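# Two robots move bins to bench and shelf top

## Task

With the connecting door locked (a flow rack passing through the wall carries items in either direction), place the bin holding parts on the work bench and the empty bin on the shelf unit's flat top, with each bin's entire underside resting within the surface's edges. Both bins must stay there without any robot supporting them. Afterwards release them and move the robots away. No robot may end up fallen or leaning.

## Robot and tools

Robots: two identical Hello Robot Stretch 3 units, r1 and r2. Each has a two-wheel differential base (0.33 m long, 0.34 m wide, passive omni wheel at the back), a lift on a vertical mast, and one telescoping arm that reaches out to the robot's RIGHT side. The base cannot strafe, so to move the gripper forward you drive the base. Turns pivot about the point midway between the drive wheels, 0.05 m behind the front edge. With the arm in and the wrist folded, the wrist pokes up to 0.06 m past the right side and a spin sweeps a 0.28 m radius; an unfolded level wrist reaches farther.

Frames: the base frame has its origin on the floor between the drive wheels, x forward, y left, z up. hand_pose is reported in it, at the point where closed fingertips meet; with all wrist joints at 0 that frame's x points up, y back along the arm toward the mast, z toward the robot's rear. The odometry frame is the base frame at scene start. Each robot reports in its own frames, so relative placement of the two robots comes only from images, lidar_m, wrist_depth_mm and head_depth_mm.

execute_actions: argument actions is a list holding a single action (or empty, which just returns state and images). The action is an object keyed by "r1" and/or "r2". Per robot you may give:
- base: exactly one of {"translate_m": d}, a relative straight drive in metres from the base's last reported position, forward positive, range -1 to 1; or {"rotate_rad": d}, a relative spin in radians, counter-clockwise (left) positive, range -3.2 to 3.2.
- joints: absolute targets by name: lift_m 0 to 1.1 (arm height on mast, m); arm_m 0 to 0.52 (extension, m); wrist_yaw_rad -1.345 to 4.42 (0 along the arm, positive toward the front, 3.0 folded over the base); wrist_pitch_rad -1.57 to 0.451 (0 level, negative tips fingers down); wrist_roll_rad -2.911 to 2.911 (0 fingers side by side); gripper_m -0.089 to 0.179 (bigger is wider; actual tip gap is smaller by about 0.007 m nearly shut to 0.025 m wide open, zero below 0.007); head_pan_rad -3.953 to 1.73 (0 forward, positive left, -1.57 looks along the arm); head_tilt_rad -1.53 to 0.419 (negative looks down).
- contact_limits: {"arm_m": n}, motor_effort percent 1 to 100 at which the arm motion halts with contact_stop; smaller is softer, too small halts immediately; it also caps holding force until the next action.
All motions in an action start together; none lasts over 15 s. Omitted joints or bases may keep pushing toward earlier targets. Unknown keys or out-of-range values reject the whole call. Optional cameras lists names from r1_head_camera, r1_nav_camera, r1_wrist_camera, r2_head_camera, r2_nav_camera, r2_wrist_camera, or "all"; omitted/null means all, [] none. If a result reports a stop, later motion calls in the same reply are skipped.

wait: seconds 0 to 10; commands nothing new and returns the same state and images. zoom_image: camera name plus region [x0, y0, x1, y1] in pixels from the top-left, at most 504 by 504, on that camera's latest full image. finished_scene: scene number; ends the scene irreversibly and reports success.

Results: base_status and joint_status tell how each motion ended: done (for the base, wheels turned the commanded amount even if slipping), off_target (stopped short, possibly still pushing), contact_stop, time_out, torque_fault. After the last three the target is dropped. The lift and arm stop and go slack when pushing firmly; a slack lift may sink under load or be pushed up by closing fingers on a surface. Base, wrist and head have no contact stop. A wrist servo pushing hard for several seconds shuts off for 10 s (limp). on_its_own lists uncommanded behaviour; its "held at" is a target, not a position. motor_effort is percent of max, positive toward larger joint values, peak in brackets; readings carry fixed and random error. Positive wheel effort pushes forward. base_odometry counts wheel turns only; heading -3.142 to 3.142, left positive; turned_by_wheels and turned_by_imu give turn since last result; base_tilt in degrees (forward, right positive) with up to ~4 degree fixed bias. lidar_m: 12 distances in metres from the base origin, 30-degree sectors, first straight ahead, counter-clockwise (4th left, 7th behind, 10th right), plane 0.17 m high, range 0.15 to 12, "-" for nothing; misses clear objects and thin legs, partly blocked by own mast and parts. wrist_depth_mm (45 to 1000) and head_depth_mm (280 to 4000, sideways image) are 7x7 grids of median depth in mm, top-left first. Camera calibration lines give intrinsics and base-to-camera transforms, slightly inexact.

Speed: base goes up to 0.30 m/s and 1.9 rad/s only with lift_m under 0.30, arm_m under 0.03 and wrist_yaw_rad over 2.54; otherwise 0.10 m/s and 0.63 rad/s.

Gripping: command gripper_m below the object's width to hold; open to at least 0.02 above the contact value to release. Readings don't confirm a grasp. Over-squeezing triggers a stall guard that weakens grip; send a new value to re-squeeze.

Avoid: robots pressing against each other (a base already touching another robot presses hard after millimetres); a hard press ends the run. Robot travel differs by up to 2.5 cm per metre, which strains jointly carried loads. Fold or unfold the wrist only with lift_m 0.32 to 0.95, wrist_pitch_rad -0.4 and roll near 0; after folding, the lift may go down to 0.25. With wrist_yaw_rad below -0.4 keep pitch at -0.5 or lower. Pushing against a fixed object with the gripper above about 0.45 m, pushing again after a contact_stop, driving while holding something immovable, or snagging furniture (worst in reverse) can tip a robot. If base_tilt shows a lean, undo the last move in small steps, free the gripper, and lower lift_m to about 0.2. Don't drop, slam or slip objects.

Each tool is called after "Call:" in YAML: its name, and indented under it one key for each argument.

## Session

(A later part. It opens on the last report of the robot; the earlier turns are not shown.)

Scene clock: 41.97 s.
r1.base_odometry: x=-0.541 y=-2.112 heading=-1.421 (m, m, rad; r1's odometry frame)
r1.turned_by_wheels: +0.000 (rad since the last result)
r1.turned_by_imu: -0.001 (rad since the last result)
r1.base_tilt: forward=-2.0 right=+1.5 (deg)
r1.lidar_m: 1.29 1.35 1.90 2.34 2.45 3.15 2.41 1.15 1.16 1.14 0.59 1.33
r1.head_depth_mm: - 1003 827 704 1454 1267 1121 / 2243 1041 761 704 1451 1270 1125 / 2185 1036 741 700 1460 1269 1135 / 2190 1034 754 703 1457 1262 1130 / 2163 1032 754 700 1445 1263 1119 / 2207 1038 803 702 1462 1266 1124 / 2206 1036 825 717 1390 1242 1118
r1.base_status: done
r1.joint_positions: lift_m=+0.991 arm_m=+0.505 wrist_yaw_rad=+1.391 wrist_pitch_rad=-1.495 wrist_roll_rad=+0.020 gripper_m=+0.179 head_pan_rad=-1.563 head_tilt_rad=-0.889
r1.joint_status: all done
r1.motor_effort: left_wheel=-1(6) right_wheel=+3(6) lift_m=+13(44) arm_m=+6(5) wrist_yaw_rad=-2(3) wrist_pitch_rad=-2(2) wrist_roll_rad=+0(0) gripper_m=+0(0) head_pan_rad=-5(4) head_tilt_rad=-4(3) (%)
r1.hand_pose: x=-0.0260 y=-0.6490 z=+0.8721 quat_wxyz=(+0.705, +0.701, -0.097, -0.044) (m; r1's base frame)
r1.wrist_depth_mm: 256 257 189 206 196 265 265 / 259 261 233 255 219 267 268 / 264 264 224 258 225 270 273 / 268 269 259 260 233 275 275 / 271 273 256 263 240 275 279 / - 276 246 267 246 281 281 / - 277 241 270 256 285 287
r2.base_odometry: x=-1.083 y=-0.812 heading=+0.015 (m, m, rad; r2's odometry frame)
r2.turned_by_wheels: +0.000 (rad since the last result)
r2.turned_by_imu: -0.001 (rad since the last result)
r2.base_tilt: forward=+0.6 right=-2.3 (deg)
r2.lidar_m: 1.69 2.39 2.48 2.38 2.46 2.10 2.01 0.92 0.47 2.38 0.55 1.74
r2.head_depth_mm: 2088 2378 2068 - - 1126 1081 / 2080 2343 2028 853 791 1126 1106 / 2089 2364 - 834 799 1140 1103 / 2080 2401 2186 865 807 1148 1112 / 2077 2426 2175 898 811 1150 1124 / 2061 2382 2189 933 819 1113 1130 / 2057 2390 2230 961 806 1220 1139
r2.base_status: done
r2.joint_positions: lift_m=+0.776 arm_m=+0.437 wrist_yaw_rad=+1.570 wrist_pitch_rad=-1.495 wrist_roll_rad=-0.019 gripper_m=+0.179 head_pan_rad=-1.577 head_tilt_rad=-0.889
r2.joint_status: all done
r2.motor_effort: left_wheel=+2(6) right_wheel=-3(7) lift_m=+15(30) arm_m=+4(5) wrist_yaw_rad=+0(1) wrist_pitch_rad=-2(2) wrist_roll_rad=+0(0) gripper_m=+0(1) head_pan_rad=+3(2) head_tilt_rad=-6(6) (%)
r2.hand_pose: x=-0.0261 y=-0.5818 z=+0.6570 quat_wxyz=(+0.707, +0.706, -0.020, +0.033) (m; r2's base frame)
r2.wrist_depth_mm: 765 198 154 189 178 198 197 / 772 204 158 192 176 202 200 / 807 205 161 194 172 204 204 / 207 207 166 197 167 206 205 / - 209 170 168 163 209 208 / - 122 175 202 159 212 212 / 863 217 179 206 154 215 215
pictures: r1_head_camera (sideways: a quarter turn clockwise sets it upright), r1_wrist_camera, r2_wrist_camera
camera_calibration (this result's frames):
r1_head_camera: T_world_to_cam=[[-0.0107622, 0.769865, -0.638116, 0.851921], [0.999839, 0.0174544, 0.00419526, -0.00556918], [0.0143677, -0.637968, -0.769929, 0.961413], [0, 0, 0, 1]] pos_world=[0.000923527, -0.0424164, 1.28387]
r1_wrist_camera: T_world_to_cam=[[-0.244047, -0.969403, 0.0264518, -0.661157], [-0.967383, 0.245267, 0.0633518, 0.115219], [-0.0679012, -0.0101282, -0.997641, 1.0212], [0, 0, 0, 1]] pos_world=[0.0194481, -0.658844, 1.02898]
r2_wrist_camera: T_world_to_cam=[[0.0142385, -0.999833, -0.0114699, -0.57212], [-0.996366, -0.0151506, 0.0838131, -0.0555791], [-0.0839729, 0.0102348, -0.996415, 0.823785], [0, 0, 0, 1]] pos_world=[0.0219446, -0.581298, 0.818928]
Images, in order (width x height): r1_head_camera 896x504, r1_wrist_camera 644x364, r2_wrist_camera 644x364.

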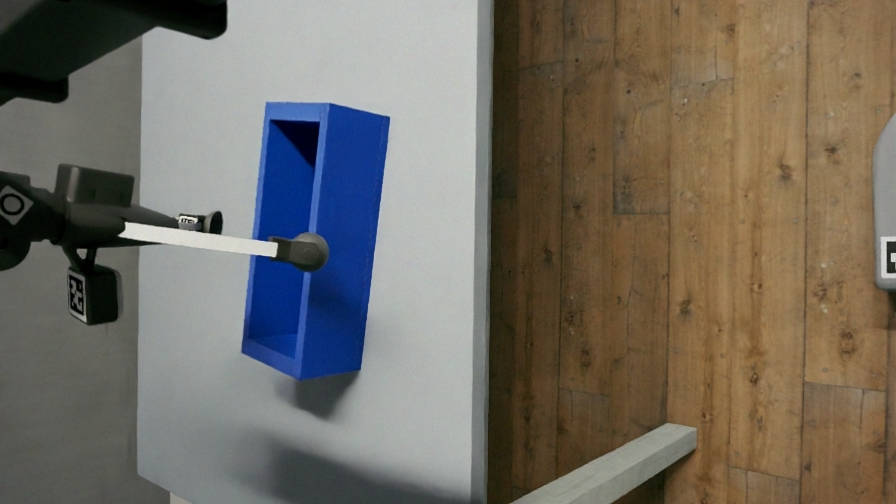

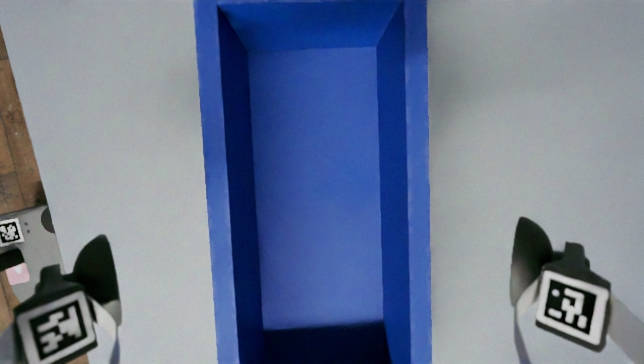

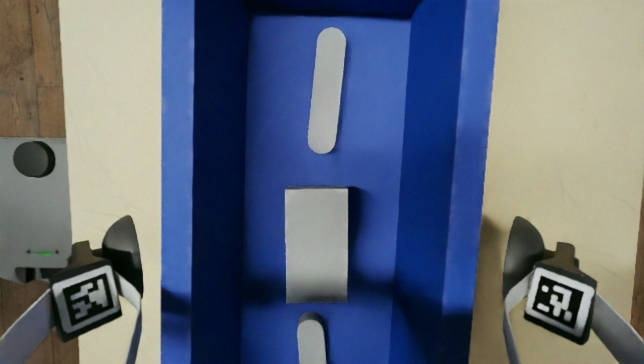

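Call:
execute_actions:
  actions:
    - {"r1":{"joints":{"lift_m":0.925}},"r2":{"joints":{"gripper_m":0.07}}}
  cameras: []

Call:
execute_actions:
  actions:
    - {"r1":{"joints":{"gripper_m":0.07}},"r2":{"joints":{"lift_m":0.83}}}
  cameras: []

Call:
execute_actions:
  actions:
    - {"r1":{"joints":{"lift_m":0.96}}}
  cameras: []

Call:
execute_actions:
  actions:
    - {"r1":{"base":{"translate_m":-1},"joints":{"lift_m":1.0,"arm_m":0.2,"wrist_yaw_rad":1.55}},"r2":{"base":{"translate_m":1},"joints":{"lift_m":1.0,"head_pan_rad":-0.5}}}
  cameras: ["r1_wrist_camera","r2_head_camera"]

Scene clock: 46.87 s.
r1.base_odometry: x=-0.541 y=-2.112 heading=-1.421 (m, m, rad; r1's odometry frame)
r1.turned_by_wheels: +0.000 (rad since the last result)
r1.turned_by_imu: -0.001 (rad since the last result)
r1.base_tilt: forward=-1.9 right=+1.4 (deg)
r1.lidar_m: 1.29 1.36 1.90 2.34 2.45 3.17 2.41 1.15 1.16 1.13 0.59 1.33
r1.head_depth_mm: 2145 - - 694 1468 1273 1125 / - 1004 762 703 1452 1270 1118 / 2222 1003 741 705 1452 1272 1125 / 2215 1002 759 702 1453 1281 1128 / 2218 1037 753 698 1447 1270 1126 / 2203 1036 798 699 1448 1264 1126 / 2201 1028 822 716 1394 1239 1123
r1.base_status: not commanded
r1.joint_positions: lift_m=+0.926 arm_m=+0.505 wrist_yaw_rad=+1.391 wrist_pitch_rad=-1.495 wrist_roll_rad=+0.020 gripper_m=+0.179 head_pan_rad=-1.563 head_tilt_rad=-0.889
r1.joint_status: all done
r1.motor_effort: left_wheel=-2(2) right_wheel=+3(3) lift_m=+13(13) arm_m=+6(6) wrist_yaw_rad=-2(1) wrist_pitch_rad=-2(2) wrist_roll_rad=+0(0) gripper_m=+0(1) head_pan_rad=-5(5) head_tilt_rad=-3(3) (%)
r1.hand_pose: x=-0.0260 y=-0.6490 z=+0.8071 quat_wxyz=(+0.705, +0.701, -0.097, -0.044) (m; r1's base frame)
r1.wrist_depth_mm: 194 120 175 188 160 200 202 / 197 118 188 190 163 202 204 / 200 117 190 192 165 205 206 / 202 204 185 195 170 206 208 / 205 204 180 198 174 118 211 / - 118 175 200 178 119 214 / - 210 172 203 182 121 217
r2.base_odometry: x=-1.083 y=-0.812 heading=+0.015 (m, m, rad; r2's odometry frame)
r2.turned_by_wheels: +0.000 (rad since the last result)
r2.turned_by_imu: -0.001 (rad since the last result)
r2.base_tilt: forward=+0.7 right=-2.3 (deg)
r2.lidar_m: 1.69 2.38 2.48 2.39 2.47 2.10 2.02 0.92 0.47 2.38 0.55 1.73
r2.head_depth_mm: 2088 2372 2079 - - 1121 1082 / 2085 2349 2050 831 794 1130 1102 / 2078 2359 - 835 797 1140 1112 / 2093 2413 2150 864 808 1147 1115 / 2077 2399 2171 902 814 1158 1124 / 2075 2384 2193 929 822 1121 1130 / 2073 2416 2223 969 806 1226 1134
r2.base_status: not commanded
r2.joint_positions: lift_m=+0.776 arm_m=+0.437 wrist_yaw_rad=+1.570 wrist_pitch_rad=-1.499 wrist_roll_rad=-0.018 gripper_m=+0.071 head_pan_rad=-1.577 head_tilt_rad=-0.889
r2.joint_status: all done
r2.motor_effort: left_wheel=+2(1) right_wheel=-3(4) lift_m=+15(14) arm_m=+3(4) wrist_yaw_rad=+1(0) wrist_pitch_rad=-1(2) wrist_roll_rad=+0(0) gripper_m=-26(100) head_pan_rad=+3(3) head_tilt_rad=-5(6) (%)
r2.hand_pose: x=-0.0271 y=-0.5818 z=+0.6570 quat_wxyz=(+0.707, +0.706, -0.019, +0.031) (m; r2's base frame)
r2.wrist_depth_mm: 761 203 154 192 177 200 202 / 783 204 158 194 176 204 205 / 814 207 161 198 172 206 208 / 210 211 165 200 168 209 211 / - 211 170 173 164 212 213 / 832 - 174 205 160 - 217 / 861 219 178 208 157 220 536
pictures: none
No camera images: the call's "cameras" was empty. Leave "cameras" out to get every camera's image.

Scene clock: 48.43 s.
r1.base_odometry: x=-0.541 y=-2.112 heading=-1.421 (m, m, rad; r1's odometry frame)
r1.turned_by_wheels: +0.000 (rad since the last result)
r1.turned_by_imu: +0.000 (rad since the last result)
r1.base_tilt: forward=-2.0 right=+1.4 (deg)
r1.lidar_m: 1.29 1.35 1.90 2.34 2.46 3.13 2.41 1.15 1.17 1.13 0.59 1.33
r1.head_depth_mm: 2137 - - 697 1460 1273 1124 / - 1007 765 708 1466 1262 1120 / 2232 1005 739 708 1454 1270 1137 / 2171 1008 759 705 1456 1270 1132 / 2209 1019 749 702 1454 1266 1125 / 2200 1035 803 701 1448 1267 1120 / 2220 1031 825 719 1383 1240 1118
r1.base_status: not commanded
r1.joint_positions: lift_m=+0.926 arm_m=+0.505 wrist_yaw_rad=+1.391 wrist_pitch_rad=-1.500 wrist_roll_rad=+0.020 gripper_m=+0.071 head_pan_rad=-1.563 head_tilt_rad=-0.889
r1.joint_status: all done
r1.motor_effort: left_wheel=-2(2) right_wheel=+0(3) lift_m=+13(13) arm_m=+6(6) wrist_yaw_rad=-1(2) wrist_pitch_rad=+0(2) wrist_roll_rad=+0(0) gripper_m=-25(100) head_pan_rad=-5(5) head_tilt_rad=-2(3) (%)
r1.hand_pose: x=-0.0274 y=-0.6487 z=+0.8071 quat_wxyz=(+0.705, +0.701, -0.095, -0.046) (m; r1's base frame)
r1.wrist_depth_mm: 199 125 180 192 152 204 207 / 200 124 192 194 155 205 209 / 202 122 195 195 158 209 211 / 205 205 194 199 162 211 213 / 207 207 190 202 165 214 216 / 210 120 185 203 169 123 218 / - 122 181 206 172 221 221
r2.base_odometry: x=-1.083 y=-0.812 heading=+0.015 (m, m, rad; r2's odometry frame)
r2.turned_by_wheels: +0.000 (rad since the last result)
r2.turned_by_imu: +0.000 (rad since the last result)
r2.base_tilt: forward=+0.7 right=-2.2 (deg)
r2.lidar_m: 1.69 2.39 2.49 2.38 2.47 2.09 2.01 0.92 0.47 2.38 0.55 1.73
r2.head_depth_mm: 2074 2373 - - 769 1127 1096 / 2081 2339 2102 755 793 1131 1103 / 2068 - - 785 800 1141 1108 / 2086 2375 2179 792 804 1149 1120 / 2099 2390 2162 841 814 1155 1120 / 2066 2383 2167 929 818 1117 1126 / 2079 2377 2215 962 805 1216 1135
r2.base_status: not commanded
r2.joint_positions: lift_m=+0.829 arm_m=+0.437 wrist_yaw_rad=+1.569 wrist_pitch_rad=-1.499 wrist_roll_rad=-0.017 gripper_m=+0.077 head_pan_rad=-1.577 head_tilt_rad=-0.889
r2.joint_status: all done
r2.on_its_own: gripper_m is held at +0.076, not at your +0.070, by its stall guard, which is not easing now
r2.motor_effort: left_wheel=+1(3) right_wheel=-1(5) lift_m=+38(43) arm_m=+3(4) wrist_yaw_rad=+1(1) wrist_pitch_rad=-1(1) wrist_roll_rad=+0(1) gripper_m=-20(26) head_pan_rad=+2(3) head_tilt_rad=-5(6) (%)
r2.hand_pose: x=-0.0270 y=-0.5819 z=+0.7106 quat_wxyz=(+0.707, +0.706, -0.020, +0.031) (m; r2's base frame)
r2.wrist_depth_mm: 827 248 151 197 181 247 824 / 838 253 154 199 180 251 824 / 838 257 157 203 176 256 841 / - 262 161 205 172 257 842 / - 262 163 175 169 262 849 / 893 - 169 211 166 - 877 / 934 275 171 213 162 274 867
pictures: none
No camera images: the call's "cameras" was empty. Leave "cameras" out to get every camera's image.

Scene clock: 50.60 s.
r1.base_odometry: x=-0.541 y=-2.112 heading=-1.421 (m, m, rad; r1's odometry frame)
r1.turned_by_wheels: +0.000 (rad since the last result)
r1.turned_by_imu: +0.000 (rad since the last result)
r1.base_tilt: forward=-2.0 right=+1.5 (deg)
r1.lidar_m: 1.29 1.35 1.90 2.35 2.45 3.14 2.41 1.15 1.16 1.13 0.59 1.33
r1.head_depth_mm: - - 802 708 1465 1273 1122 / 2243 1042 758 704 1456 1267 1125 / 2212 1005 713 701 1458 1266 1134 / 2254 995 757 702 1456 1270 1137 / 2213 1037 727 702 1444 1267 1127 / 2200 1035 798 697 1457 1272 1121 / 2209 1030 820 718 1395 1245 1126
r1.base_status: not commanded
r1.joint_positions: lift_m=+0.959 arm_m=+0.505 wrist_yaw_rad=+1.391 wrist_pitch_rad=-1.500 wrist_roll_rad=+0.020 gripper_m=+0.077 head_pan_rad=-1.563 head_tilt_rad=-0.890
r1.joint_status: all done
r1.on_its_own: gripper_m is held at +0.076, not at your +0.070, by its stall guard, which is not easing now
r1.motor_effort: left_wheel=-1(2) right_wheel=+2(5) lift_m=+50(53) arm_m=+5(6) wrist_yaw_rad=-1(1) wrist_pitch_rad=+0(1) wrist_roll_rad=+0(0) gripper_m=-20(26) head_pan_rad=-5(5) head_tilt_rad=-3(3) (%)
r1.hand_pose: x=-0.0273 y=-0.6488 z=+0.8407 quat_wxyz=(+0.705, +0.701, -0.095, -0.046) (m; r1's base frame)
r1.wrist_depth_mm: 226 126 180 194 152 232 233 / 229 125 195 198 155 235 237 / 232 233 198 201 158 238 240 / 235 234 194 204 162 240 245 / 238 238 190 206 165 245 245 / 241 126 185 209 169 - 249 / - 128 181 213 173 251 255
r2.base_odometry: x=-1.083 y=-0.812 heading=+0.015 (m, m, rad; r2's odometry frame)
r2.turned_by_wheels: +0.000 (rad since the last result)
r2.turned_by_imu: +0.000 (rad since the last result)
r2.base_tilt: forward=+0.6 right=-2.2 (deg)
r2.lidar_m: 1.69 2.39 2.48 2.38 2.46 2.10 2.01 0.92 0.47 2.38 0.55 1.73
r2.head_depth_mm: 2070 2363 - - 774 1126 1096 / 2086 2338 2090 756 791 1129 1102 / 2080 - - 786 800 1141 1108 / 2090 2409 2181 794 805 1145 1116 / 2094 2396 2169 838 812 1153 1124 / 2039 2381 2170 933 818 1123 1128 / 2054 2375 2223 968 806 1222 1131
r2.base_status: not commanded
r2.joint_positions: lift_m=+0.829 arm_m=+0.437 wrist_yaw_rad=+1.569 wrist_pitch_rad=-1.499 wrist_roll_rad=-0.017 gripper_m=+0.077 head_pan_rad=-1.577 head_tilt_rad=-0.889
r2.joint_status: not commanded
r2.on_its_own: gripper_m is held at +0.076, not at your +0.070, by its stall guard, which is not easing now
r2.motor_effort: left_wheel=+0(0) right_wheel=-2(2) lift_m=+38(38) arm_m=+4(3) wrist_yaw_rad=+0(1) wrist_pitch_rad=-1(1) wrist_roll_rad=-1(1) gripper_m=-20(20) head_pan_rad=+3(3) head_tilt_rad=-6(6) (%)
r2.hand_pose: x=-0.0270 y=-0.5819 z=+0.7106 quat_wxyz=(+0.707, +0.706, -0.020, +0.031) (m; r2's base frame)
r2.wrist_depth_mm: 841 251 151 196 180 247 841 / 827 253 154 198 180 251 839 / 831 259 158 202 176 256 834 / - 261 160 206 172 260 858 / - 262 163 176 170 262 856 / 902 - 167 211 165 - 884 / 900 274 171 214 162 270 866
pictures: none
No camera images: the call's "cameras" was empty. Leave "cameras" out to get every camera's image.

Scene clock: 61.57 s.
r1.base_odometry: x=-0.690 y=-1.123 heading=-1.421 (m, m, rad; r1's odometry frame)
r1.turned_by_wheels: +0.000 (rad since the last result)
r1.turned_by_imu: -0.002 (rad since the last result)
r1.base_tilt: forward=-2.0 right=+1.4 (deg)
r1.lidar_m: 2.30 2.41 2.45 2.37 2.49 2.10 1.41 1.45 2.48 0.45 1.15 1.43
r1.head_depth_mm: - 2419 2065 510 1367 1261 1126 / - 2413 2004 548 500 1269 1124 / - - - 547 679 1242 1130 / 2185 985 781 546 904 1241 1133 / 2178 1039 781 546 501 1260 1124 / 2153 1033 821 513 500 1268 1126 / 2194 1032 821 681 1444 1264 1114
r1.base_status: done
r1.joint_positions: lift_m=+0.999 arm_m=+0.200 wrist_yaw_rad=+1.550 wrist_pitch_rad=-1.500 wrist_roll_rad=+0.020 gripper_m=+0.077 head_pan_rad=-1.563 head_tilt_rad=-0.890
r1.joint_status: all done
r1.on_its_own: gripper_m is held at +0.076, not at your +0.070, by its stall guard, which is not easing now
r1.motor_effort: left_wheel=-1(4) right_wheel=+2(6) lift_m=+49(51) arm_m=-6(1) wrist_yaw_rad=+0(1) wrist_pitch_rad=+0(0) wrist_roll_rad=+0(0) gripper_m=-20(20) head_pan_rad=-5(5) head_tilt_rad=-2(3) (%)
r1.hand_pose: x=-0.0273 y=-0.3455 z=+0.8807 quat_wxyz=(+0.707, +0.706, -0.039, +0.011) (m; r1's base frame)
r1.wrist_depth_mm: - 126 180 194 152 272 275 / - 124 197 198 155 275 279 / - - 198 201 158 281 279 / - 122 193 203 162 284 284 / - 124 189 207 165 286 291 / - 125 185 209 168 - 293 / - 128 180 213 173 - -
r2.base_odometry: x=-0.083 y=-0.797 heading=+0.015 (m, m, rad; r2's odometry frame)
r2.turned_by_wheels: +0.000 (rad since the last result)
r2.turned_by_imu: -0.003 (rad since the last result)
r2.base_tilt: forward=+0.7 right=-2.2 (deg)
r2.lidar_m: 1.31 1.35 1.83 2.39 2.48 3.15 1.87 0.74 0.87 2.35 0.93 0.71
r2.head_depth_mm: 1510 1790 1998 1688 1435 1244 1097 / 1438 1656 1029 1236 1428 1253 1104 / 1351 1472 1101 1203 1395 1263 1109 / 1272 1369 1619 1051 1300 1262 1115 / 1208 1512 1216 1680 1479 1277 1121 / 1141 1429 1447 1682 1488 1284 1128 / 1090 1240 1405 1626 1502 1290 1133
r2.base_status: done
r2.joint_positions: lift_m=+0.999 arm_m=+0.437 wrist_yaw_rad=+1.569 wrist_pitch_rad=-1.499 wrist_roll_rad=-0.017 gripper_m=+0.077 head_pan_rad=-0.507 head_tilt_rad=-0.890
r2.joint_status: all done
r2.on_its_own: gripper_m is held at +0.076, not at your +0.070, by its stall guard, which is not easing now
r2.motor_effort: left_wheel=+0(3) right_wheel=-3(5) lift_m=+38(40) arm_m=+3(2) wrist_yaw_rad=+1(0) wrist_pitch_rad=-1(1) wrist_roll_rad=-1(1) gripper_m=-19(20) head_pan_rad=+4(36) head_tilt_rad=-5(6) (%)
r2.hand_pose: x=-0.0270 y=-0.5819 z=+0.8806 quat_wxyz=(+0.707, +0.706, -0.020, +0.031) (m; r2's base frame)
r2.wrist_depth_mm: - - 152 196 180 964 997 / - - 155 200 180 - - / - - 157 203 176 - - / - - 160 205 174 - - / - - 165 176 169 - - / - - 169 211 166 - - / - - 172 215 162 - -
pictures: r1_wrist_camera, r2_head_camera (sideways: a quarter turn clockwise sets it upright)
camera_calibration (this result's frames):
r1_wrist_camera: T_world_to_cam=[[-0.0872612, -0.995825, 0.0267795, -0.37264], [-0.993699, 0.08891, 0.0682425, -0.020062], [-0.0703386, -0.0206558, -0.997309, 1.02878], [0, 0, 0, 1]] pos_world=[0.0199107, -0.34805, 1.03737]
r2_head_camera: T_world_to_cam=[[-0.634804, 0.404104, -0.658577, 0.880252], [0.491329, 0.868933, 0.0595861, -0.0728805], [0.596338, -0.285752, -0.750151, 0.932197], [0, 0, 0, 1]] pos_world=[0.0386911, -0.0260078, 1.28334]
Images, in order (width x height): r1_wrist_camera 644x364, r2_head_camera 896x504.

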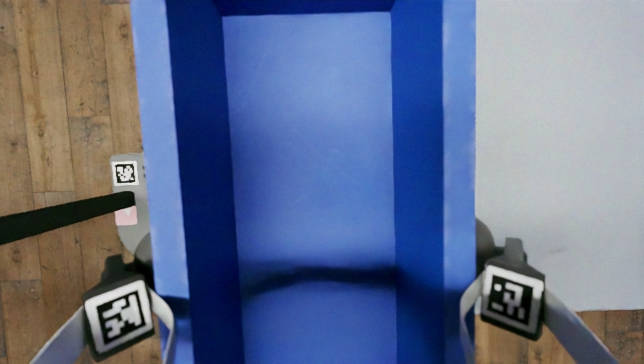

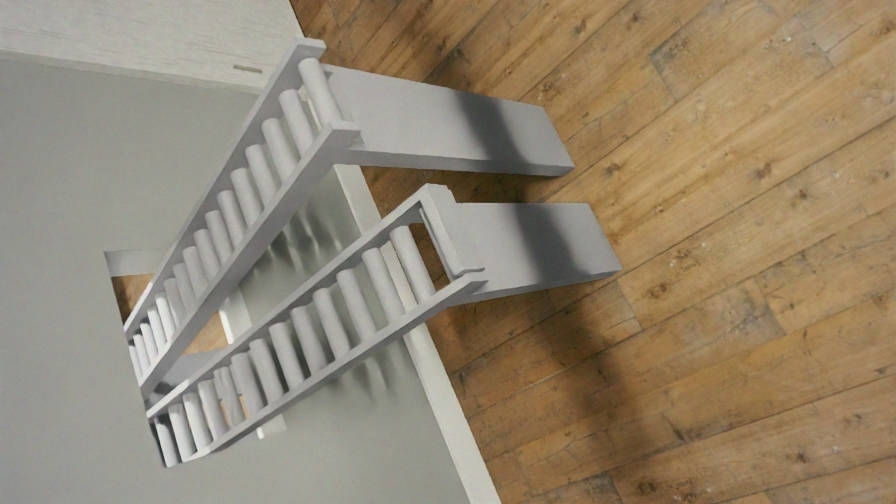

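Call:
execute_actions:
  actions:
    - {"r1":{"base":{"translate_m":-0.85},"joints":{"head_pan_rad":-2.3,"head_tilt_rad":-1.05}},"r2":{"base":{"translate_m":0.78},"joints":{"lift_m":0.93,"head_pan_rad":-1.57,"wrist_pitch_rad":-1.55,"wrist_yaw_rad":1.6}}}
  cameras: ["r1_nav_camera","r2_head_camera","r2_wrist_camera"]

Scene clock: 75.97 s.
r1.base_odometry: x=-0.818 y=-0.283 heading=-1.421 (m, m, rad; r1's odometry frame)
r1.turned_by_wheels: +0.000 (rad since the last result)
r1.turned_by_imu: -0.003 (rad since the last result)
r1.base_tilt: forward=-1.9 right=+1.4 (deg)
r1.lidar_m: 2.25 3.31 2.47 2.40 1.63 1.22 1.19 0.58 0.79 2.38 1.32 0.88
r1.head_depth_mm: 1200 - - - 1353 1223 1114 / - - - 1115 1319 1220 1109 / - - - 1254 1325 1249 - / - - 1257 1439 1352 1254 - / - - 1671 1492 1349 1218 1080 / - - 522 492 1347 1224 1097 / - 1959 527 466 1328 1208 1096
r1.base_status: done
r1.joint_positions: lift_m=+0.999 arm_m=+0.200 wrist_yaw_rad=+1.550 wrist_pitch_rad=-1.500 wrist_roll_rad=+0.020 gripper_m=+0.077 head_pan_rad=-2.293 head_tilt_rad=-1.037
r1.joint_status: all done
r1.on_its_own: gripper_m is held at +0.076, not at your +0.070, by its stall guard, which is not easing now
r1.motor_effort: left_wheel=-1(5) right_wheel=+2(6) lift_m=+49(49) arm_m=-6(6) wrist_yaw_rad=-1(0) wrist_pitch_rad=+1(0) wrist_roll_rad=+0(0) gripper_m=-19(20) head_pan_rad=-5(52) head_tilt_rad=-3(15) (%)
r1.hand_pose: x=-0.0273 y=-0.3455 z=+0.8807 quat_wxyz=(+0.707, +0.706, -0.039, +0.011) (m; r1's base frame)
r1.wrist_depth_mm: - 126 181 194 152 - - / - 124 195 198 155 - - / - - 199 200 158 - - / - 122 194 204 161 - - / - 124 189 206 165 - - / - 125 184 209 169 - - / - 128 180 212 173 - -
r2.base_odometry: x=+0.697 y=-0.786 heading=+0.015 (m, m, rad; r2's odometry frame)
r2.turned_by_wheels: +0.000 (rad since the last result)
r2.turned_by_imu: -0.003 (rad since the last result)
r2.base_tilt: forward=+0.6 right=-2.3 (deg)
r2.lidar_m: 0.53 0.54 0.74 1.97 2.49 3.38 2.04 1.46 0.25 0.27 0.76 0.55
r2.head_depth_mm: 1964 - 2012 1617 1435 1175 1092 / 2089 2339 764 716 1386 742 1066 / - - 765 732 1401 743 1071 / 2071 2345 2125 708 1441 1222 1093 / 2066 2383 2184 798 1449 728 1099 / 1953 1903 1862 874 1461 732 1112 / 1357 1344 1359 908 1184 729 1118
r2.base_status: done
r2.joint_positions: lift_m=+0.930 arm_m=+0.437 wrist_yaw_rad=+1.598 wrist_pitch_rad=-1.544 wrist_roll_rad=-0.017 gripper_m=+0.077 head_pan_rad=-1.563 head_tilt_rad=-0.890
r2.joint_status: all done
r2.on_its_own: gripper_m is held at +0.076, not at your +0.070, by its stall guard, which is not easing now
r2.motor_effort: left_wheel=+1(6) right_wheel=-3(7) lift_m=+19(35) arm_m=+4(3) wrist_yaw_rad=+2(1) wrist_pitch_rad=-3(4) wrist_roll_rad=-1(1) gripper_m=-19(20) head_pan_rad=-4(35) head_tilt_rad=-5(5) (%)
r2.hand_pose: x=-0.0387 y=-0.5824 z=+0.8123 quat_wxyz=(+0.707, +0.707, +0.007, +0.025) (m; r2's base frame)
r2.wrist_depth_mm: 378 368 152 197 180 898 907 / 376 380 155 199 180 931 938 / 384 387 157 202 177 924 955 / 401 404 161 204 173 970 991 / 432 425 165 176 170 963 - / - - 169 211 166 - - / - - 171 214 163 - -
pictures: r1_nav_camera (sideways: a quarter turn counterclockwise sets it upright), r2_head_camera (sideways: a quarter turn clockwise sets it upright), r2_wrist_camera
camera_calibration (this result's frames):
r1_nav_camera: T_world_to_cam=[[-0.539012, -0.636007, 0.552233, -0.676754], [-0.755528, 0.654901, 0.01681, 0.0382625], [-0.372349, -0.408167, -0.83352, 1.05079], [0, 0, 0, 1]] pos_world=[0.0553912, -0.0265804, 1.24894]
r2_head_camera: T_world_to_cam=[[0.0390156, 0.751501, -0.658577, 0.876142], [0.998223, 0.000393623, 0.0595861, -0.0759726], [0.0450383, -0.659731, -0.750151, 0.93556], [0, 0, 0, 1]] pos_world=[-0.000481606, -0.0411736, 1.28334]
r2_wrist_camera: T_world_to_cam=[[0.039903, -0.999129, -0.0122459, -0.568668], [-0.990318, -0.0411759, 0.13257, -0.13569], [-0.132958, 0.00683741, -0.991098, 0.969321], [0, 0, 0, 1]] pos_world=[0.0171951, -0.580387, 0.971717]
Images, in order (width x height): r1_nav_camera 672x504, r2_head_camera 896x504, r2_wrist_camera 644x364.

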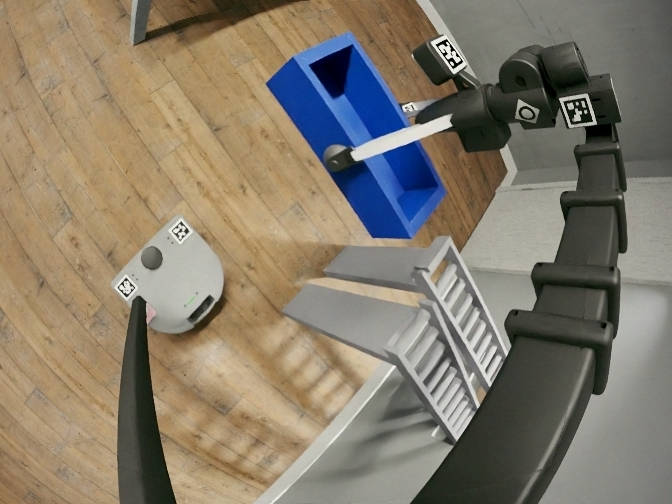

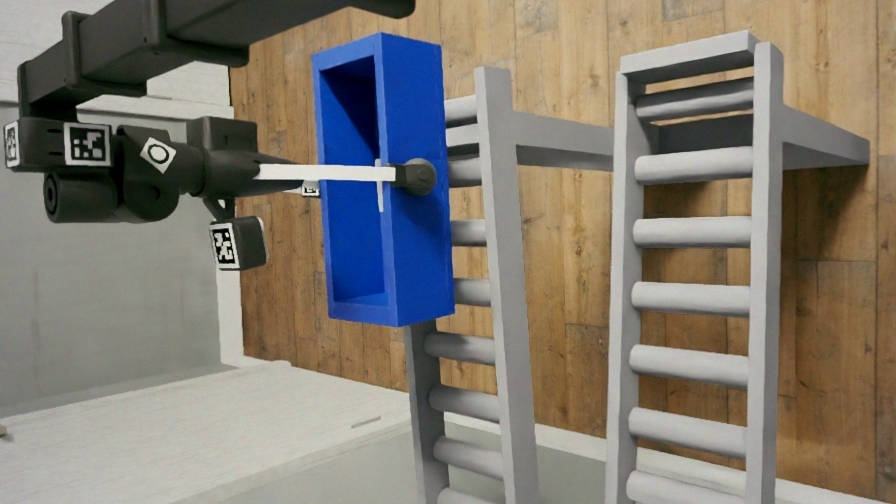

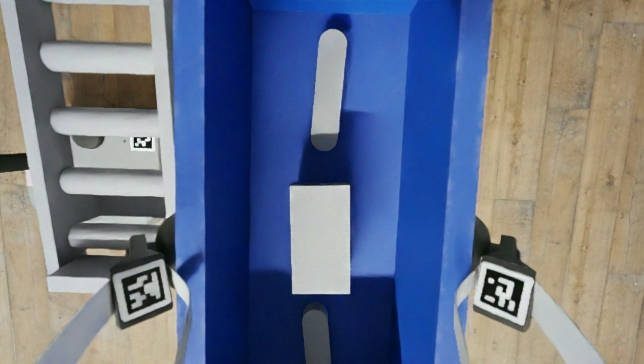

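The geometry matches scene 1. I'm squaring r1 to the rack before it backs in.

Call:
execute_actions:
  actions:
    - {"r1":{"base":{"rotate_rad":-0.035},"joints":{"head_pan_rad":-1.57,"wrist_yaw_rad":1.57,"wrist_pitch_rad":-1.45,"arm_m":0.17}},"r2":{"base":{"translate_m":0.025}}}
  cameras: []

Call:
execute_actions:
  actions:
    - {"r1":{"base":{"translate_m":-0.61},"joints":{"lift_m":0.91}},"r2":{"joints":{"lift_m":0.864}}}
  cameras: ["r1_head_camera","r2_head_camera"]

Scene clock: 80.47 s.
r1.base_odometry: x=-0.818 y=-0.283 heading=-1.456 (m, m, rad; r1's odometry frame)
r1.turned_by_wheels: -0.035 (rad since the last result)
r1.turned_by_imu: -0.036 (rad since the last result)
r1.base_tilt: forward=-2.0 right=+1.4 (deg)
r1.lidar_m: 2.25 3.28 2.50 2.41 1.69 1.23 1.19 0.58 0.77 2.38 1.32 0.88
r1.head_depth_mm: 2259 2038 1744 469 1349 1221 1104 / 2266 2066 1731 491 1363 1208 - / - - 527 488 1357 1226 - / 2255 2108 522 525 1356 1218 - / 2235 2143 521 481 1343 1219 1110 / 2246 2038 518 455 1355 1210 1108 / 2243 2007 1719 1438 1347 1214 1096
r1.base_status: done
r1.joint_positions: lift_m=+0.999 arm_m=+0.170 wrist_yaw_rad=+1.569 wrist_pitch_rad=-1.454 wrist_roll_rad=+0.020 gripper_m=+0.077 head_pan_rad=-1.577 head_tilt_rad=-1.037
r1.joint_status: all done
r1.on_its_own: gripper_m is held at +0.076, not at your +0.070, by its stall guard, which is not easing now
r1.motor_effort: left_wheel=+1(4) right_wheel=-4(6) lift_m=+49(49) arm_m=-6(8) wrist_yaw_rad=+2(1) wrist_pitch_rad=+2(3) wrist_roll_rad=+0(0) gripper_m=-20(19) head_pan_rad=+3(53) head_tilt_rad=-5(4) (%)
r1.hand_pose: x=-0.0154 y=-0.3156 z=+0.8807 quat_wxyz=(+0.706, +0.706, -0.049, +0.033) (m; r1's base frame)
r1.wrist_depth_mm: - 126 180 194 152 - - / - 124 194 197 155 - - / - - 197 200 158 - - / - 122 194 202 162 - - / - 124 189 206 165 - - / - 125 185 209 169 - - / - 128 180 214 173 - -
r2.base_odometry: x=+0.722 y=-0.785 heading=+0.015 (m, m, rad; r2's odometry frame)
r2.turned_by_wheels: +0.000 (rad since the last result)
r2.turned_by_imu: -0.001 (rad since the last result)
r2.base_tilt: forward=+0.7 right=-2.1 (deg)
r2.lidar_m: 0.50 0.52 0.70 1.87 2.49 3.38 2.07 1.48 0.25 0.36 0.72 0.52
r2.head_depth_mm: 1968 - 2010 1618 1433 704 1081 / 2079 2353 763 717 891 743 1043 / - - 765 733 1430 739 1083 / 2068 2344 2145 706 1437 722 1097 / 2058 2385 2159 813 1444 741 1105 / 1937 1825 1786 876 1454 736 1109 / 1284 1274 1298 875 1126 731 1109
r2.base_status: done
r2.joint_positions: lift_m=+0.930 arm_m=+0.437 wrist_yaw_rad=+1.598 wrist_pitch_rad=-1.544 wrist_roll_rad=-0.017 gripper_m=+0.077 head_pan_rad=-1.563 head_tilt_rad=-0.890
r2.joint_status: not commanded
r2.on_its_own: gripper_m is held at +0.076, not at your +0.070, by its stall guard, which is not easing now
r2.motor_effort: left_wheel=+1(4) right_wheel=-2(6) lift_m=+18(18) arm_m=+3(3) wrist_yaw_rad=+0(1) wrist_pitch_rad=-3(3) wrist_roll_rad=-1(1) gripper_m=-20(19) head_pan_rad=-3(2) head_tilt_rad=-5(5) (%)
r2.hand_pose: x=-0.0387 y=-0.5824 z=+0.8123 quat_wxyz=(+0.707, +0.707, +0.007, +0.025) (m; r2's base frame)
r2.wrist_depth_mm: 368 356 152 195 182 888 871 / 371 376 154 198 181 945 905 / 388 394 157 202 176 916 928 / 401 397 161 205 172 929 950 / 443 424 164 176 169 991 962 / - - 168 211 166 - - / - - 171 214 163 - -
pictures: none
No camera images: the call's "cameras" was empty. Leave "cameras" out to get every camera's image.

Scene clock: 87.80 s.
r1.base_odometry: x=-0.888 y=+0.323 heading=-1.455 (m, m, rad; r1's odometry frame)
r1.turned_by_wheels: +0.000 (rad since the last result)
r1.turned_by_imu: -0.002 (rad since the last result)
r1.base_tilt: forward=-1.9 right=+1.5 (deg)
r1.lidar_m: 2.85 3.43 2.49 2.25 0.82 0.59 0.57 0.59 0.81 0.25 0.25 1.45
r1.head_depth_mm: 1466 - 886 816 687 1219 1105 / - 1951 1639 571 636 1221 - / 2207 - - 598 627 1227 - / 2268 - 1687 593 624 1228 - / 2208 2011 1803 589 612 1183 1101 / 2213 2014 1731 548 1275 1214 1105 / 2205 2015 1731 1511 1348 1207 1101
r1.base_status: done
r1.joint_positions: lift_m=+0.911 arm_m=+0.170 wrist_yaw_rad=+1.569 wrist_pitch_rad=-1.453 wrist_roll_rad=+0.020 gripper_m=+0.077 head_pan_rad=-1.577 head_tilt_rad=-1.037
r1.joint_status: all done
r1.on_its_own: gripper_m is held at +0.076, not at your +0.070, by its stall guard, which is not easing now
r1.motor_effort: left_wheel=+2(3) right_wheel=-3(11) lift_m=+15(45) arm_m=-6(6) wrist_yaw_rad=+1(1) wrist_pitch_rad=+1(2) wrist_roll_rad=+0(0) gripper_m=-20(20) head_pan_rad=+4(4) head_tilt_rad=-4(5) (%)
r1.hand_pose: x=-0.0152 y=-0.3156 z=+0.7920 quat_wxyz=(+0.706, +0.706, -0.049, +0.034) (m; r1's base frame)
r1.wrist_depth_mm: 924 126 180 194 152 968 962 / 946 124 194 197 155 353 363 / 929 923 198 200 158 361 398 / 970 122 194 203 162 360 367 / 964 123 189 207 166 355 362 / 967 125 184 209 169 - - / 952 128 180 213 173 370 383
r2.base_odometry: x=+0.722 y=-0.785 heading=+0.015 (m, m, rad; r2's odometry frame)
r2.turned_by_wheels: +0.000 (rad since the last result)
r2.turned_by_imu: -0.001 (rad since the last result)
r2.base_tilt: forward=+0.7 right=-2.2 (deg)
r2.lidar_m: 0.50 0.52 0.70 1.87 2.49 3.38 2.07 1.48 0.25 0.36 0.72 0.52
r2.head_depth_mm: 2048 2280 - 708 1421 704 1083 / 2018 2397 2064 728 892 738 1049 / 2076 - 2040 734 1435 739 1088 / 2063 2357 2076 755 1443 722 1090 / 2045 2377 2156 793 1445 739 1101 / 1934 1833 1783 874 1455 735 1113 / 1294 1269 1295 880 1127 731 1116
r2.base_status: not commanded
r2.joint_positions: lift_m=+0.864 arm_m=+0.437 wrist_yaw_rad=+1.599 wrist_pitch_rad=-1.544 wrist_roll_rad=-0.017 gripper_m=+0.077 head_pan_rad=-1.563 head_tilt_rad=-0.890
r2.joint_status: all done
r2.on_its_own: gripper_m is held at +0.076, not at your +0.070, by its stall guard, which is not easing now
r2.motor_effort: left_wheel=+1(1) right_wheel=-2(3) lift_m=+18(19) arm_m=+4(3) wrist_yaw_rad=+2(2) wrist_pitch_rad=-3(3) wrist_roll_rad=-1(1) gripper_m=-20(19) head_pan_rad=-3(3) head_tilt_rad=-5(6) (%)
r2.hand_pose: x=-0.0387 y=-0.5824 z=+0.7463 quat_wxyz=(+0.707, +0.707, +0.007, +0.025) (m; r2's base frame)
r2.wrist_depth_mm: 846 296 153 201 179 815 826 / 316 308 156 201 179 847 849 / 328 320 158 203 174 864 866 / 345 327 161 205 171 907 913 / 363 343 164 177 170 923 916 / 363 - 167 179 166 - 946 / 338 914 171 211 163 956 917
pictures: r1_head_camera (sideways: a quarter turn clockwise sets it upright), r2_head_camera (sideways: a quarter turn clockwise sets it upright)
camera_calibration (this result's frames):
r1_head_camera: T_world_to_cam=[[0.000366014, 0.855596, -0.517644, 0.694901], [0.99998, 0.00296265, 0.00560393, -0.00740303], [0.0063283, -0.517636, -0.855578, 1.07281], [0, 0, 0, 1]] pos_world=[0.00035947, -0.0392073, 1.27763]
r2_head_camera: T_world_to_cam=[[0.0390776, 0.751498, -0.658577, 0.876141], [0.998223, 0.00031128, 0.0595861, -0.0759726], [0.0449839, -0.659735, -0.750151, 0.93556], [0, 0, 0, 1]] pos_world=[-0.000485002, -0.0411731, 1.28334]
Images, in order (width x height): r1_head_camera 896x504, r2_head_camera 896x504.

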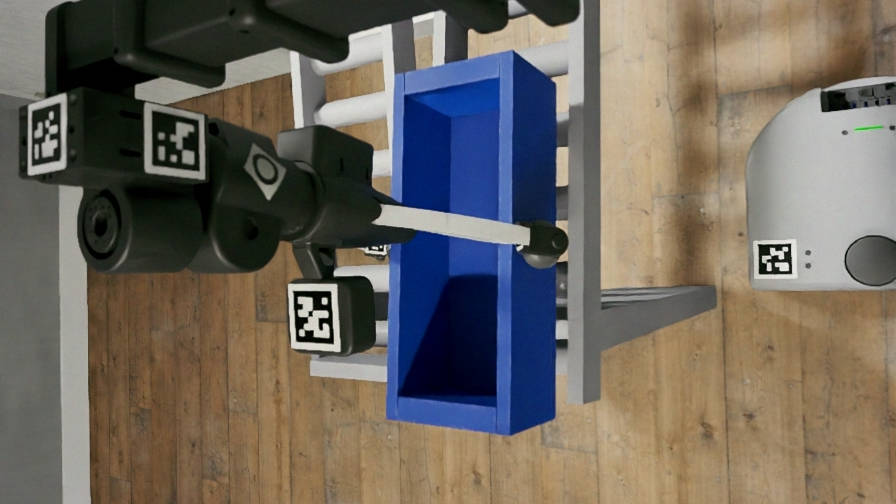

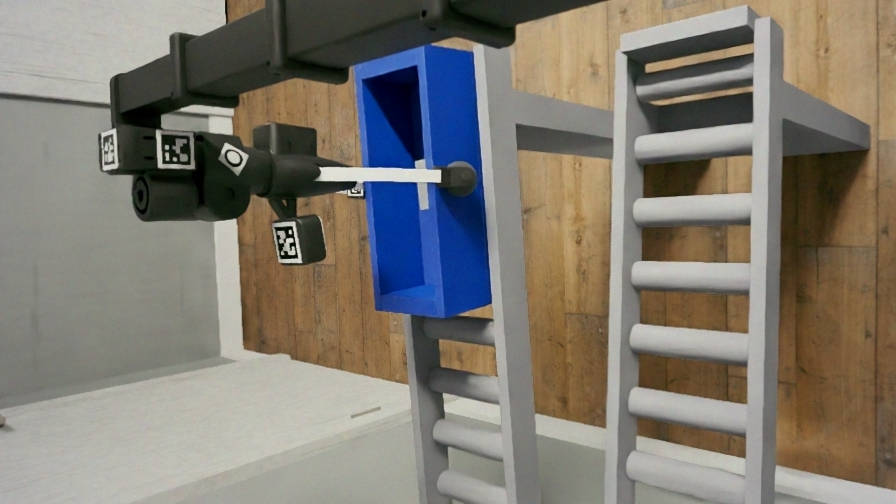

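Call:
execute_actions:
  actions:
    - {"r1":{"joints":{"lift_m":0.863,"arm_m":0.176}},"r2":{"joints":{"gripper_m":0.179}}}
  cameras: ["r1_head_camera","r2_head_camera"]

Scene clock: 91.27 s.
r1.base_odometry: x=-0.888 y=+0.323 heading=-1.455 (m, m, rad; r1's odometry frame)
r1.turned_by_wheels: +0.000 (rad since the last result)
r1.turned_by_imu: -0.001 (rad since the last result)
r1.base_tilt: forward=-1.9 right=+1.4 (deg)
r1.lidar_m: 2.86 3.44 2.50 2.27 0.82 0.60 0.57 0.59 0.81 0.25 0.25 1.45
r1.head_depth_mm: 1468 1369 - - - 1208 1108 / 2133 - 909 637 614 1212 - / 2242 - - 655 606 1217 - / 2243 2129 - 648 619 1223 - / 2226 2019 1770 641 590 1180 1105 / 2257 2025 1714 645 609 1216 1101 / 2220 1998 1726 1505 1350 1213 1099
r1.base_status: not commanded
r1.joint_positions: lift_m=+0.864 arm_m=+0.176 wrist_yaw_rad=+1.569 wrist_pitch_rad=-1.453 wrist_roll_rad=+0.020 gripper_m=+0.077 head_pan_rad=-1.577 head_tilt_rad=-1.037
r1.joint_status: all done
r1.on_its_own: gripper_m is held at +0.076, not at your +0.070, by its stall guard, which is not easing now
r1.motor_effort: left_wheel=+2(2) right_wheel=-3(3) lift_m=+15(15) arm_m=+6(5) wrist_yaw_rad=+2(1) wrist_pitch_rad=+1(1) wrist_roll_rad=+0(0) gripper_m=-19(20) head_pan_rad=+3(4) head_tilt_rad=-4(4) (%)
r1.hand_pose: x=-0.0152 y=-0.3208 z=+0.7450 quat_wxyz=(+0.706, +0.706, -0.049, +0.034) (m; r1's base frame)
r1.wrist_depth_mm: 898 126 180 194 152 894 273 / 905 124 195 196 156 315 316 / 909 881 197 200 159 306 385 / 886 122 195 203 162 312 315 / 907 123 189 207 165 292 325 / 901 125 185 209 169 - 950 / 918 128 181 212 173 635 312
r2.base_odometry: x=+0.722 y=-0.785 heading=+0.015 (m, m, rad; r2's odometry frame)
r2.turned_by_wheels: +0.000 (rad since the last result)
r2.turned_by_imu: -0.001 (rad since the last result)
r2.base_tilt: forward=+0.6 right=-2.1 (deg)
r2.lidar_m: 0.50 0.52 0.70 1.88 2.50 3.36 2.07 1.48 0.25 0.37 0.72 0.52
r2.head_depth_mm: 2042 2296 - 1707 1424 705 1081 / 2021 2389 2072 734 896 742 1044 / 2066 - 1996 736 1426 739 1086 / 2062 2381 2086 756 1439 721 1095 / 2049 2387 2161 753 1448 738 1101 / 1945 1824 1787 873 1459 737 1114 / 1296 1263 1301 877 1121 730 1112
r2.base_status: not commanded
r2.joint_positions: lift_m=+0.864 arm_m=+0.437 wrist_yaw_rad=+1.599 wrist_pitch_rad=-1.544 wrist_roll_rad=-0.017 gripper_m=+0.179 head_pan_rad=-1.563 head_tilt_rad=-0.890
r2.joint_status: all done
r2.motor_effort: left_wheel=+1(1) right_wheel=-2(2) lift_m=+18(18) arm_m=+4(4) wrist_yaw_rad=+2(1) wrist_pitch_rad=-3(2) wrist_roll_rad=-1(1) gripper_m=+0(83) head_pan_rad=-3(3) head_tilt_rad=-6(6) (%)
r2.hand_pose: x=-0.0387 y=-0.5824 z=+0.7463 quat_wxyz=(+0.707, +0.707, +0.007, +0.025) (m; r2's base frame)
r2.wrist_depth_mm: 815 321 152 200 184 807 845 / 315 318 155 202 180 859 857 / 328 327 158 174 175 877 870 / 344 328 161 176 172 908 888 / 359 329 166 209 167 910 899 / 358 341 169 210 164 925 951 / 939 354 173 214 161 968 970
pictures: r1_head_camera (sideways: a quarter turn clockwise sets it upright), r2_head_camera (sideways: a quarter turn clockwise sets it upright)
camera_calibration (this result's frames):
r1_head_camera: T_world_to_cam=[[0.000366116, 0.855596, -0.517644, 0.694901], [0.99998, 0.00296254, 0.00560393, -0.00740303], [0.00632824, -0.517636, -0.855578, 1.07281], [0, 0, 0, 1]] pos_world=[0.000359466, -0.0392073, 1.27763]
r2_head_camera: T_world_to_cam=[[0.0390776, 0.751498, -0.658577, 0.876141], [0.998223, 0.000311277, 0.0595861, -0.0759726], [0.0449839, -0.659735, -0.750151, 0.93556], [0, 0, 0, 1]] pos_world=[-0.000485002, -0.0411731, 1.28334]
Images, in order (width x height): r1_head_camera 896x504, r2_head_camera 896x504.

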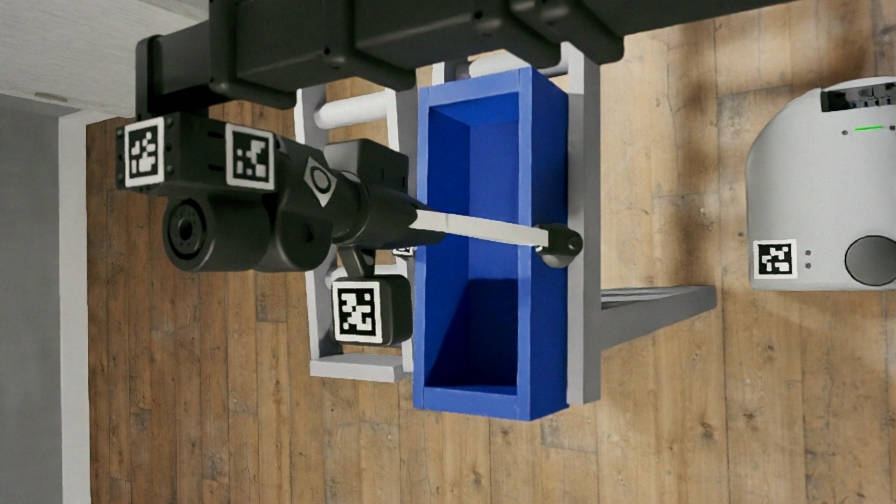

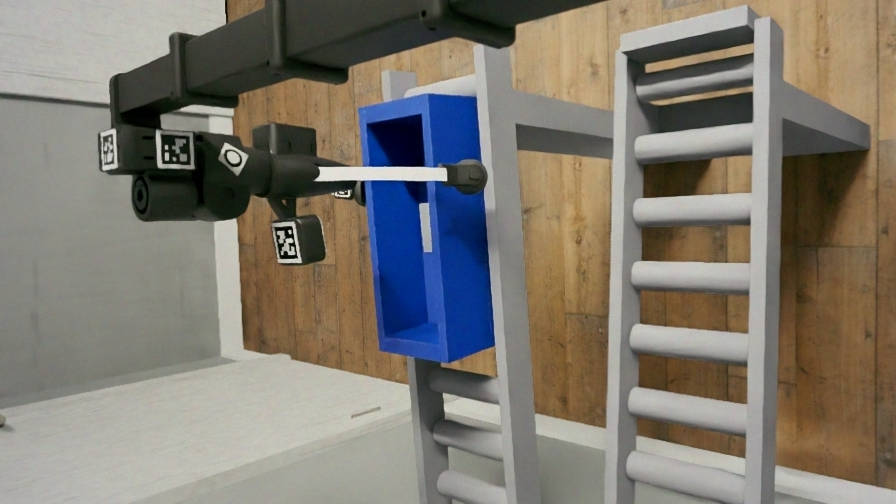

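Call:
execute_actions:
  actions:
    - {"r1":{"joints":{"lift_m":0.858,"gripper_m":0.179}}}
  cameras: ["r1_wrist_camera"]

Scene clock: 94.37 s.
r1.base_odometry: x=-0.888 y=+0.323 heading=-1.455 (m, m, rad; r1's odometry frame)
r1.turned_by_wheels: +0.000 (rad since the last result)
r1.turned_by_imu: -0.001 (rad since the last result)
r1.base_tilt: forward=-1.9 right=+1.5 (deg)
r1.lidar_m: 2.85 3.43 2.50 2.26 0.82 0.59 0.57 0.60 0.81 0.25 0.25 1.45
r1.head_depth_mm: 1463 1395 - - - 1191 1101 / 2132 - 890 670 636 1222 - / 2261 - - 659 626 1227 - / 2252 2145 - 656 619 1222 - / 2235 2027 1756 641 589 1184 1102 / 2240 2009 1720 1466 1297 1215 1104 / 2227 1999 1724 1514 1342 1215 1099
r1.base_status: not commanded
r1.joint_positions: lift_m=+0.859 arm_m=+0.176 wrist_yaw_rad=+1.569 wrist_pitch_rad=-1.453 wrist_roll_rad=+0.020 gripper_m=+0.179 head_pan_rad=-1.577 head_tilt_rad=-1.037
r1.joint_status: all done
r1.motor_effort: left_wheel=+2(2) right_wheel=-3(3) lift_m=+13(14) arm_m=+7(6) wrist_yaw_rad=+2(1) wrist_pitch_rad=+1(1) wrist_roll_rad=+0(0) gripper_m=+0(83) head_pan_rad=+4(4) head_tilt_rad=-4(4) (%)
r1.hand_pose: x=-0.0151 y=-0.3208 z=+0.7401 quat_wxyz=(+0.706, +0.706, -0.049, +0.034) (m; r1's base frame)
r1.wrist_depth_mm: 899 868 115 115 116 888 275 / 896 116 115 116 117 287 314 / 898 876 195 197 160 285 377 / 911 120 193 203 163 290 308 / 902 122 188 205 167 288 932 / 934 125 182 209 171 299 936 / - 936 179 215 175 304 304
r2.base_odometry: x=+0.722 y=-0.785 heading=+0.015 (m, m, rad; r2's odometry frame)
r2.turned_by_wheels: +0.000 (rad since the last result)
r2.turned_by_imu: -0.001 (rad since the last result)
r2.base_tilt: forward=+0.8 right=-2.3 (deg)
r2.lidar_m: 0.50 0.52 0.70 1.88 2.49 3.38 2.07 1.48 0.25 0.36 0.72 0.52
r2.head_depth_mm: 2030 2298 - 1706 1418 706 1077 / 2023 2410 2061 815 889 739 1044 / 2060 - 2000 809 1424 741 1084 / 2063 2387 2078 845 1437 722 1092 / 2075 2397 2161 871 1447 740 1103 / 1941 1828 1782 877 1461 737 1105 / 1289 1272 1294 880 1128 732 1118
r2.base_status: not commanded
r2.joint_positions: lift_m=+0.864 arm_m=+0.437 wrist_yaw_rad=+1.599 wrist_pitch_rad=-1.544 wrist_roll_rad=-0.017 gripper_m=+0.179 head_pan_rad=-1.563 head_tilt_rad=-0.890
r2.joint_status: not commanded
r2.motor_effort: left_wheel=+0(1) right_wheel=-2(2) lift_m=+18(18) arm_m=+3(3) wrist_yaw_rad=+2(1) wrist_pitch_rad=-3(3) wrist_roll_rad=-1(0) gripper_m=+0(0) head_pan_rad=-4(3) head_tilt_rad=-5(6) (%)
r2.hand_pose: x=-0.0387 y=-0.5824 z=+0.7463 quat_wxyz=(+0.707, +0.707, +0.007, +0.025) (m; r2's base frame)
r2.wrist_depth_mm: 870 318 212 830 215 835 850 / 316 321 214 223 215 883 882 / 328 329 220 880 230 857 865 / 350 344 216 220 217 901 912 / 358 347 226 429 229 923 924 / 361 362 223 223 221 916 905 / 927 965 234 297 235 964 931
pictures: r1_wrist_camera
camera_calibration (this result's frames):
r1_wrist_camera: T_world_to_cam=[[-0.0698793, -0.997276, 0.0235994, -0.341095], [-0.997297, 0.0703801, 0.0211021, 0.028328], [-0.0227055, -0.022061, -0.999499, 0.891839], [0, 0, 0, 1]] pos_world=[0.0246656, -0.322485, 0.898844]
Images, in order (width x height): r1_wrist_camera 644x364.

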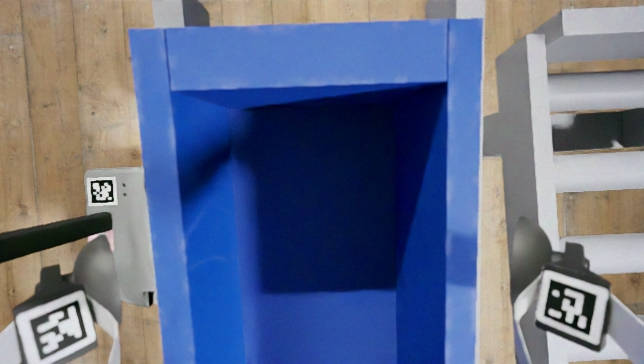

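Call:
execute_actions:
  actions:
    - {"r1":{"base":{"translate_m":0.01},"joints":{"lift_m":0.87,"arm_m":0.443,"wrist_pitch_rad":-1.5,"head_tilt_rad":-0.9}},"r2":{"base":{"translate_m":-0.01},"joints":{"lift_m":0.875,"arm_m":0.175,"wrist_yaw_rad":1.57,"wrist_pitch_rad":-1.5}}}
  cameras: ["r1_wrist_camera","r2_wrist_camera"]

Scene clock: 99.37 s.
r1.base_odometry: x=-0.887 y=+0.313 heading=-1.455 (m, m, rad; r1's odometry frame)
r1.turned_by_wheels: +0.000 (rad since the last result)
r1.turned_by_imu: -0.001 (rad since the last result)
r1.base_tilt: forward=-1.9 right=+1.5 (deg)
r1.lidar_m: 2.85 3.44 2.50 2.30 0.83 0.61 0.58 0.60 0.83 0.25 0.25 1.44
r1.head_depth_mm: 1480 1499 - - 675 1197 1120 / 2042 - 1935 831 705 1220 1121 / 2088 2415 2008 821 693 1202 1141 / 2114 - 1988 824 685 1192 1139 / 2133 2437 2021 828 680 681 1109 / 2162 2393 2011 1680 1430 1234 1111 / 2141 2377 2010 1674 1450 1255 1127
r1.base_status: done
r1.joint_positions: lift_m=+0.869 arm_m=+0.443 wrist_yaw_rad=+1.569 wrist_pitch_rad=-1.495 wrist_roll_rad=+0.020 gripper_m=+0.179 head_pan_rad=-1.577 head_tilt_rad=-0.902
r1.joint_status: all done
r1.motor_effort: left_wheel=+1(6) right_wheel=-3(6) lift_m=+47(50) arm_m=+7(8) wrist_yaw_rad=+1(1) wrist_pitch_rad=-2(2) wrist_roll_rad=+0(0) gripper_m=+0(0) head_pan_rad=+4(3) head_tilt_rad=+2(13) (%)
r1.hand_pose: x=-0.0260 y=-0.5878 z=+0.7507 quat_wxyz=(+0.707, +0.707, -0.034, +0.019) (m; r1's base frame)
r1.wrist_depth_mm: 866 884 860 218 893 883 911 / 252 912 286 290 912 919 889 / 237 369 289 298 290 921 927 / 224 927 289 297 291 917 956 / 227 920 289 301 298 944 969 / - 939 300 300 301 951 936 / - 939 290 302 302 968 950
r2.base_odometry: x=+0.712 y=-0.786 heading=+0.015 (m, m, rad; r2's odometry frame)
r2.turned_by_wheels: +0.000 (rad since the last result)
r2.turned_by_imu: -0.001 (rad since the last result)
r2.base_tilt: forward=+0.7 right=-2.3 (deg)
r2.lidar_m: 0.51 0.53 0.72 1.91 2.50 3.38 2.06 1.47 0.25 0.33 0.73 0.53
r2.head_depth_mm: 2046 2362 2292 1656 1432 653 1079 / 2058 2343 - - 842 690 1051 / 2059 2370 2278 - 1422 665 1078 / 2061 2367 2141 847 1437 683 1098 / 2062 2377 2167 861 1446 648 1103 / 1952 1864 1818 876 1456 719 1112 / 1318 1297 1321 883 1154 729 1110
r2.base_status: done
r2.joint_positions: lift_m=+0.874 arm_m=+0.175 wrist_yaw_rad=+1.571 wrist_pitch_rad=-1.503 wrist_roll_rad=-0.017 gripper_m=+0.179 head_pan_rad=-1.563 head_tilt_rad=-0.890
r2.joint_status: all done
r2.motor_effort: left_wheel=+1(3) right_wheel=-2(8) lift_m=+35(36) arm_m=-3(0) wrist_yaw_rad=-1(2) wrist_pitch_rad=+0(2) wrist_roll_rad=+0(1) gripper_m=+0(0) head_pan_rad=-3(3) head_tilt_rad=-5(6) (%)
r2.hand_pose: x=-0.0280 y=-0.3206 z=+0.7559 quat_wxyz=(+0.707, +0.706, -0.018, +0.030) (m; r2's base frame)
r2.wrist_depth_mm: 876 859 871 232 306 858 231 / 865 863 886 313 306 871 228 / 883 903 315 321 317 900 232 / 896 - 299 333 792 899 227 / 894 - 299 340 489 490 230 / 951 950 913 350 901 359 231 / 939 939 943 311 967 921 229
pictures: r1_wrist_camera, r2_wrist_camera
camera_calibration (this result's frames):
r1_wrist_camera: T_world_to_cam=[[-0.0686563, -0.99729, 0.0264309, -0.610452], [-0.995539, 0.0702064, 0.0630397, 0.00455417], [-0.0647245, -0.0219849, -0.997661, 0.893896], [0, 0, 0, 1]] pos_world=[0.0204794, -0.589465, 0.907653]
r2_wrist_camera: T_world_to_cam=[[0.0130442, -0.999846, -0.0117252, -0.309564], [-0.995728, -0.0140607, 0.091259, -0.067088], [-0.0914099, 0.0104847, -0.995758, 0.918867], [0, 0, 0, 1]] pos_world=[0.0212302, -0.320094, 0.917462]
Images, in order (width x height): r1_wrist_camera 644x364, r2_wrist_camera 644x364.

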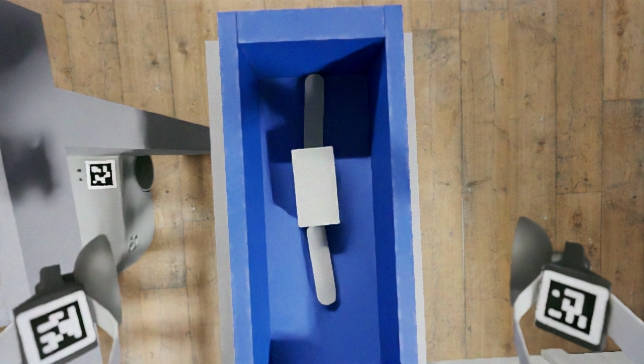

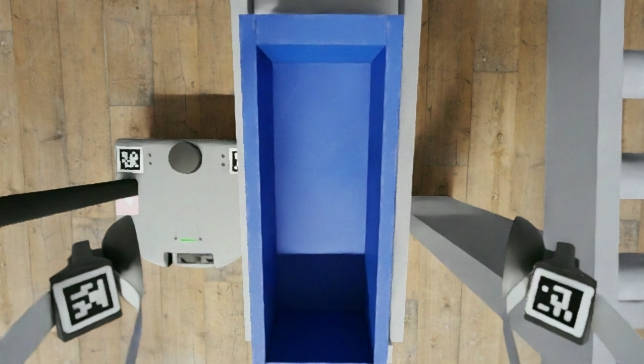

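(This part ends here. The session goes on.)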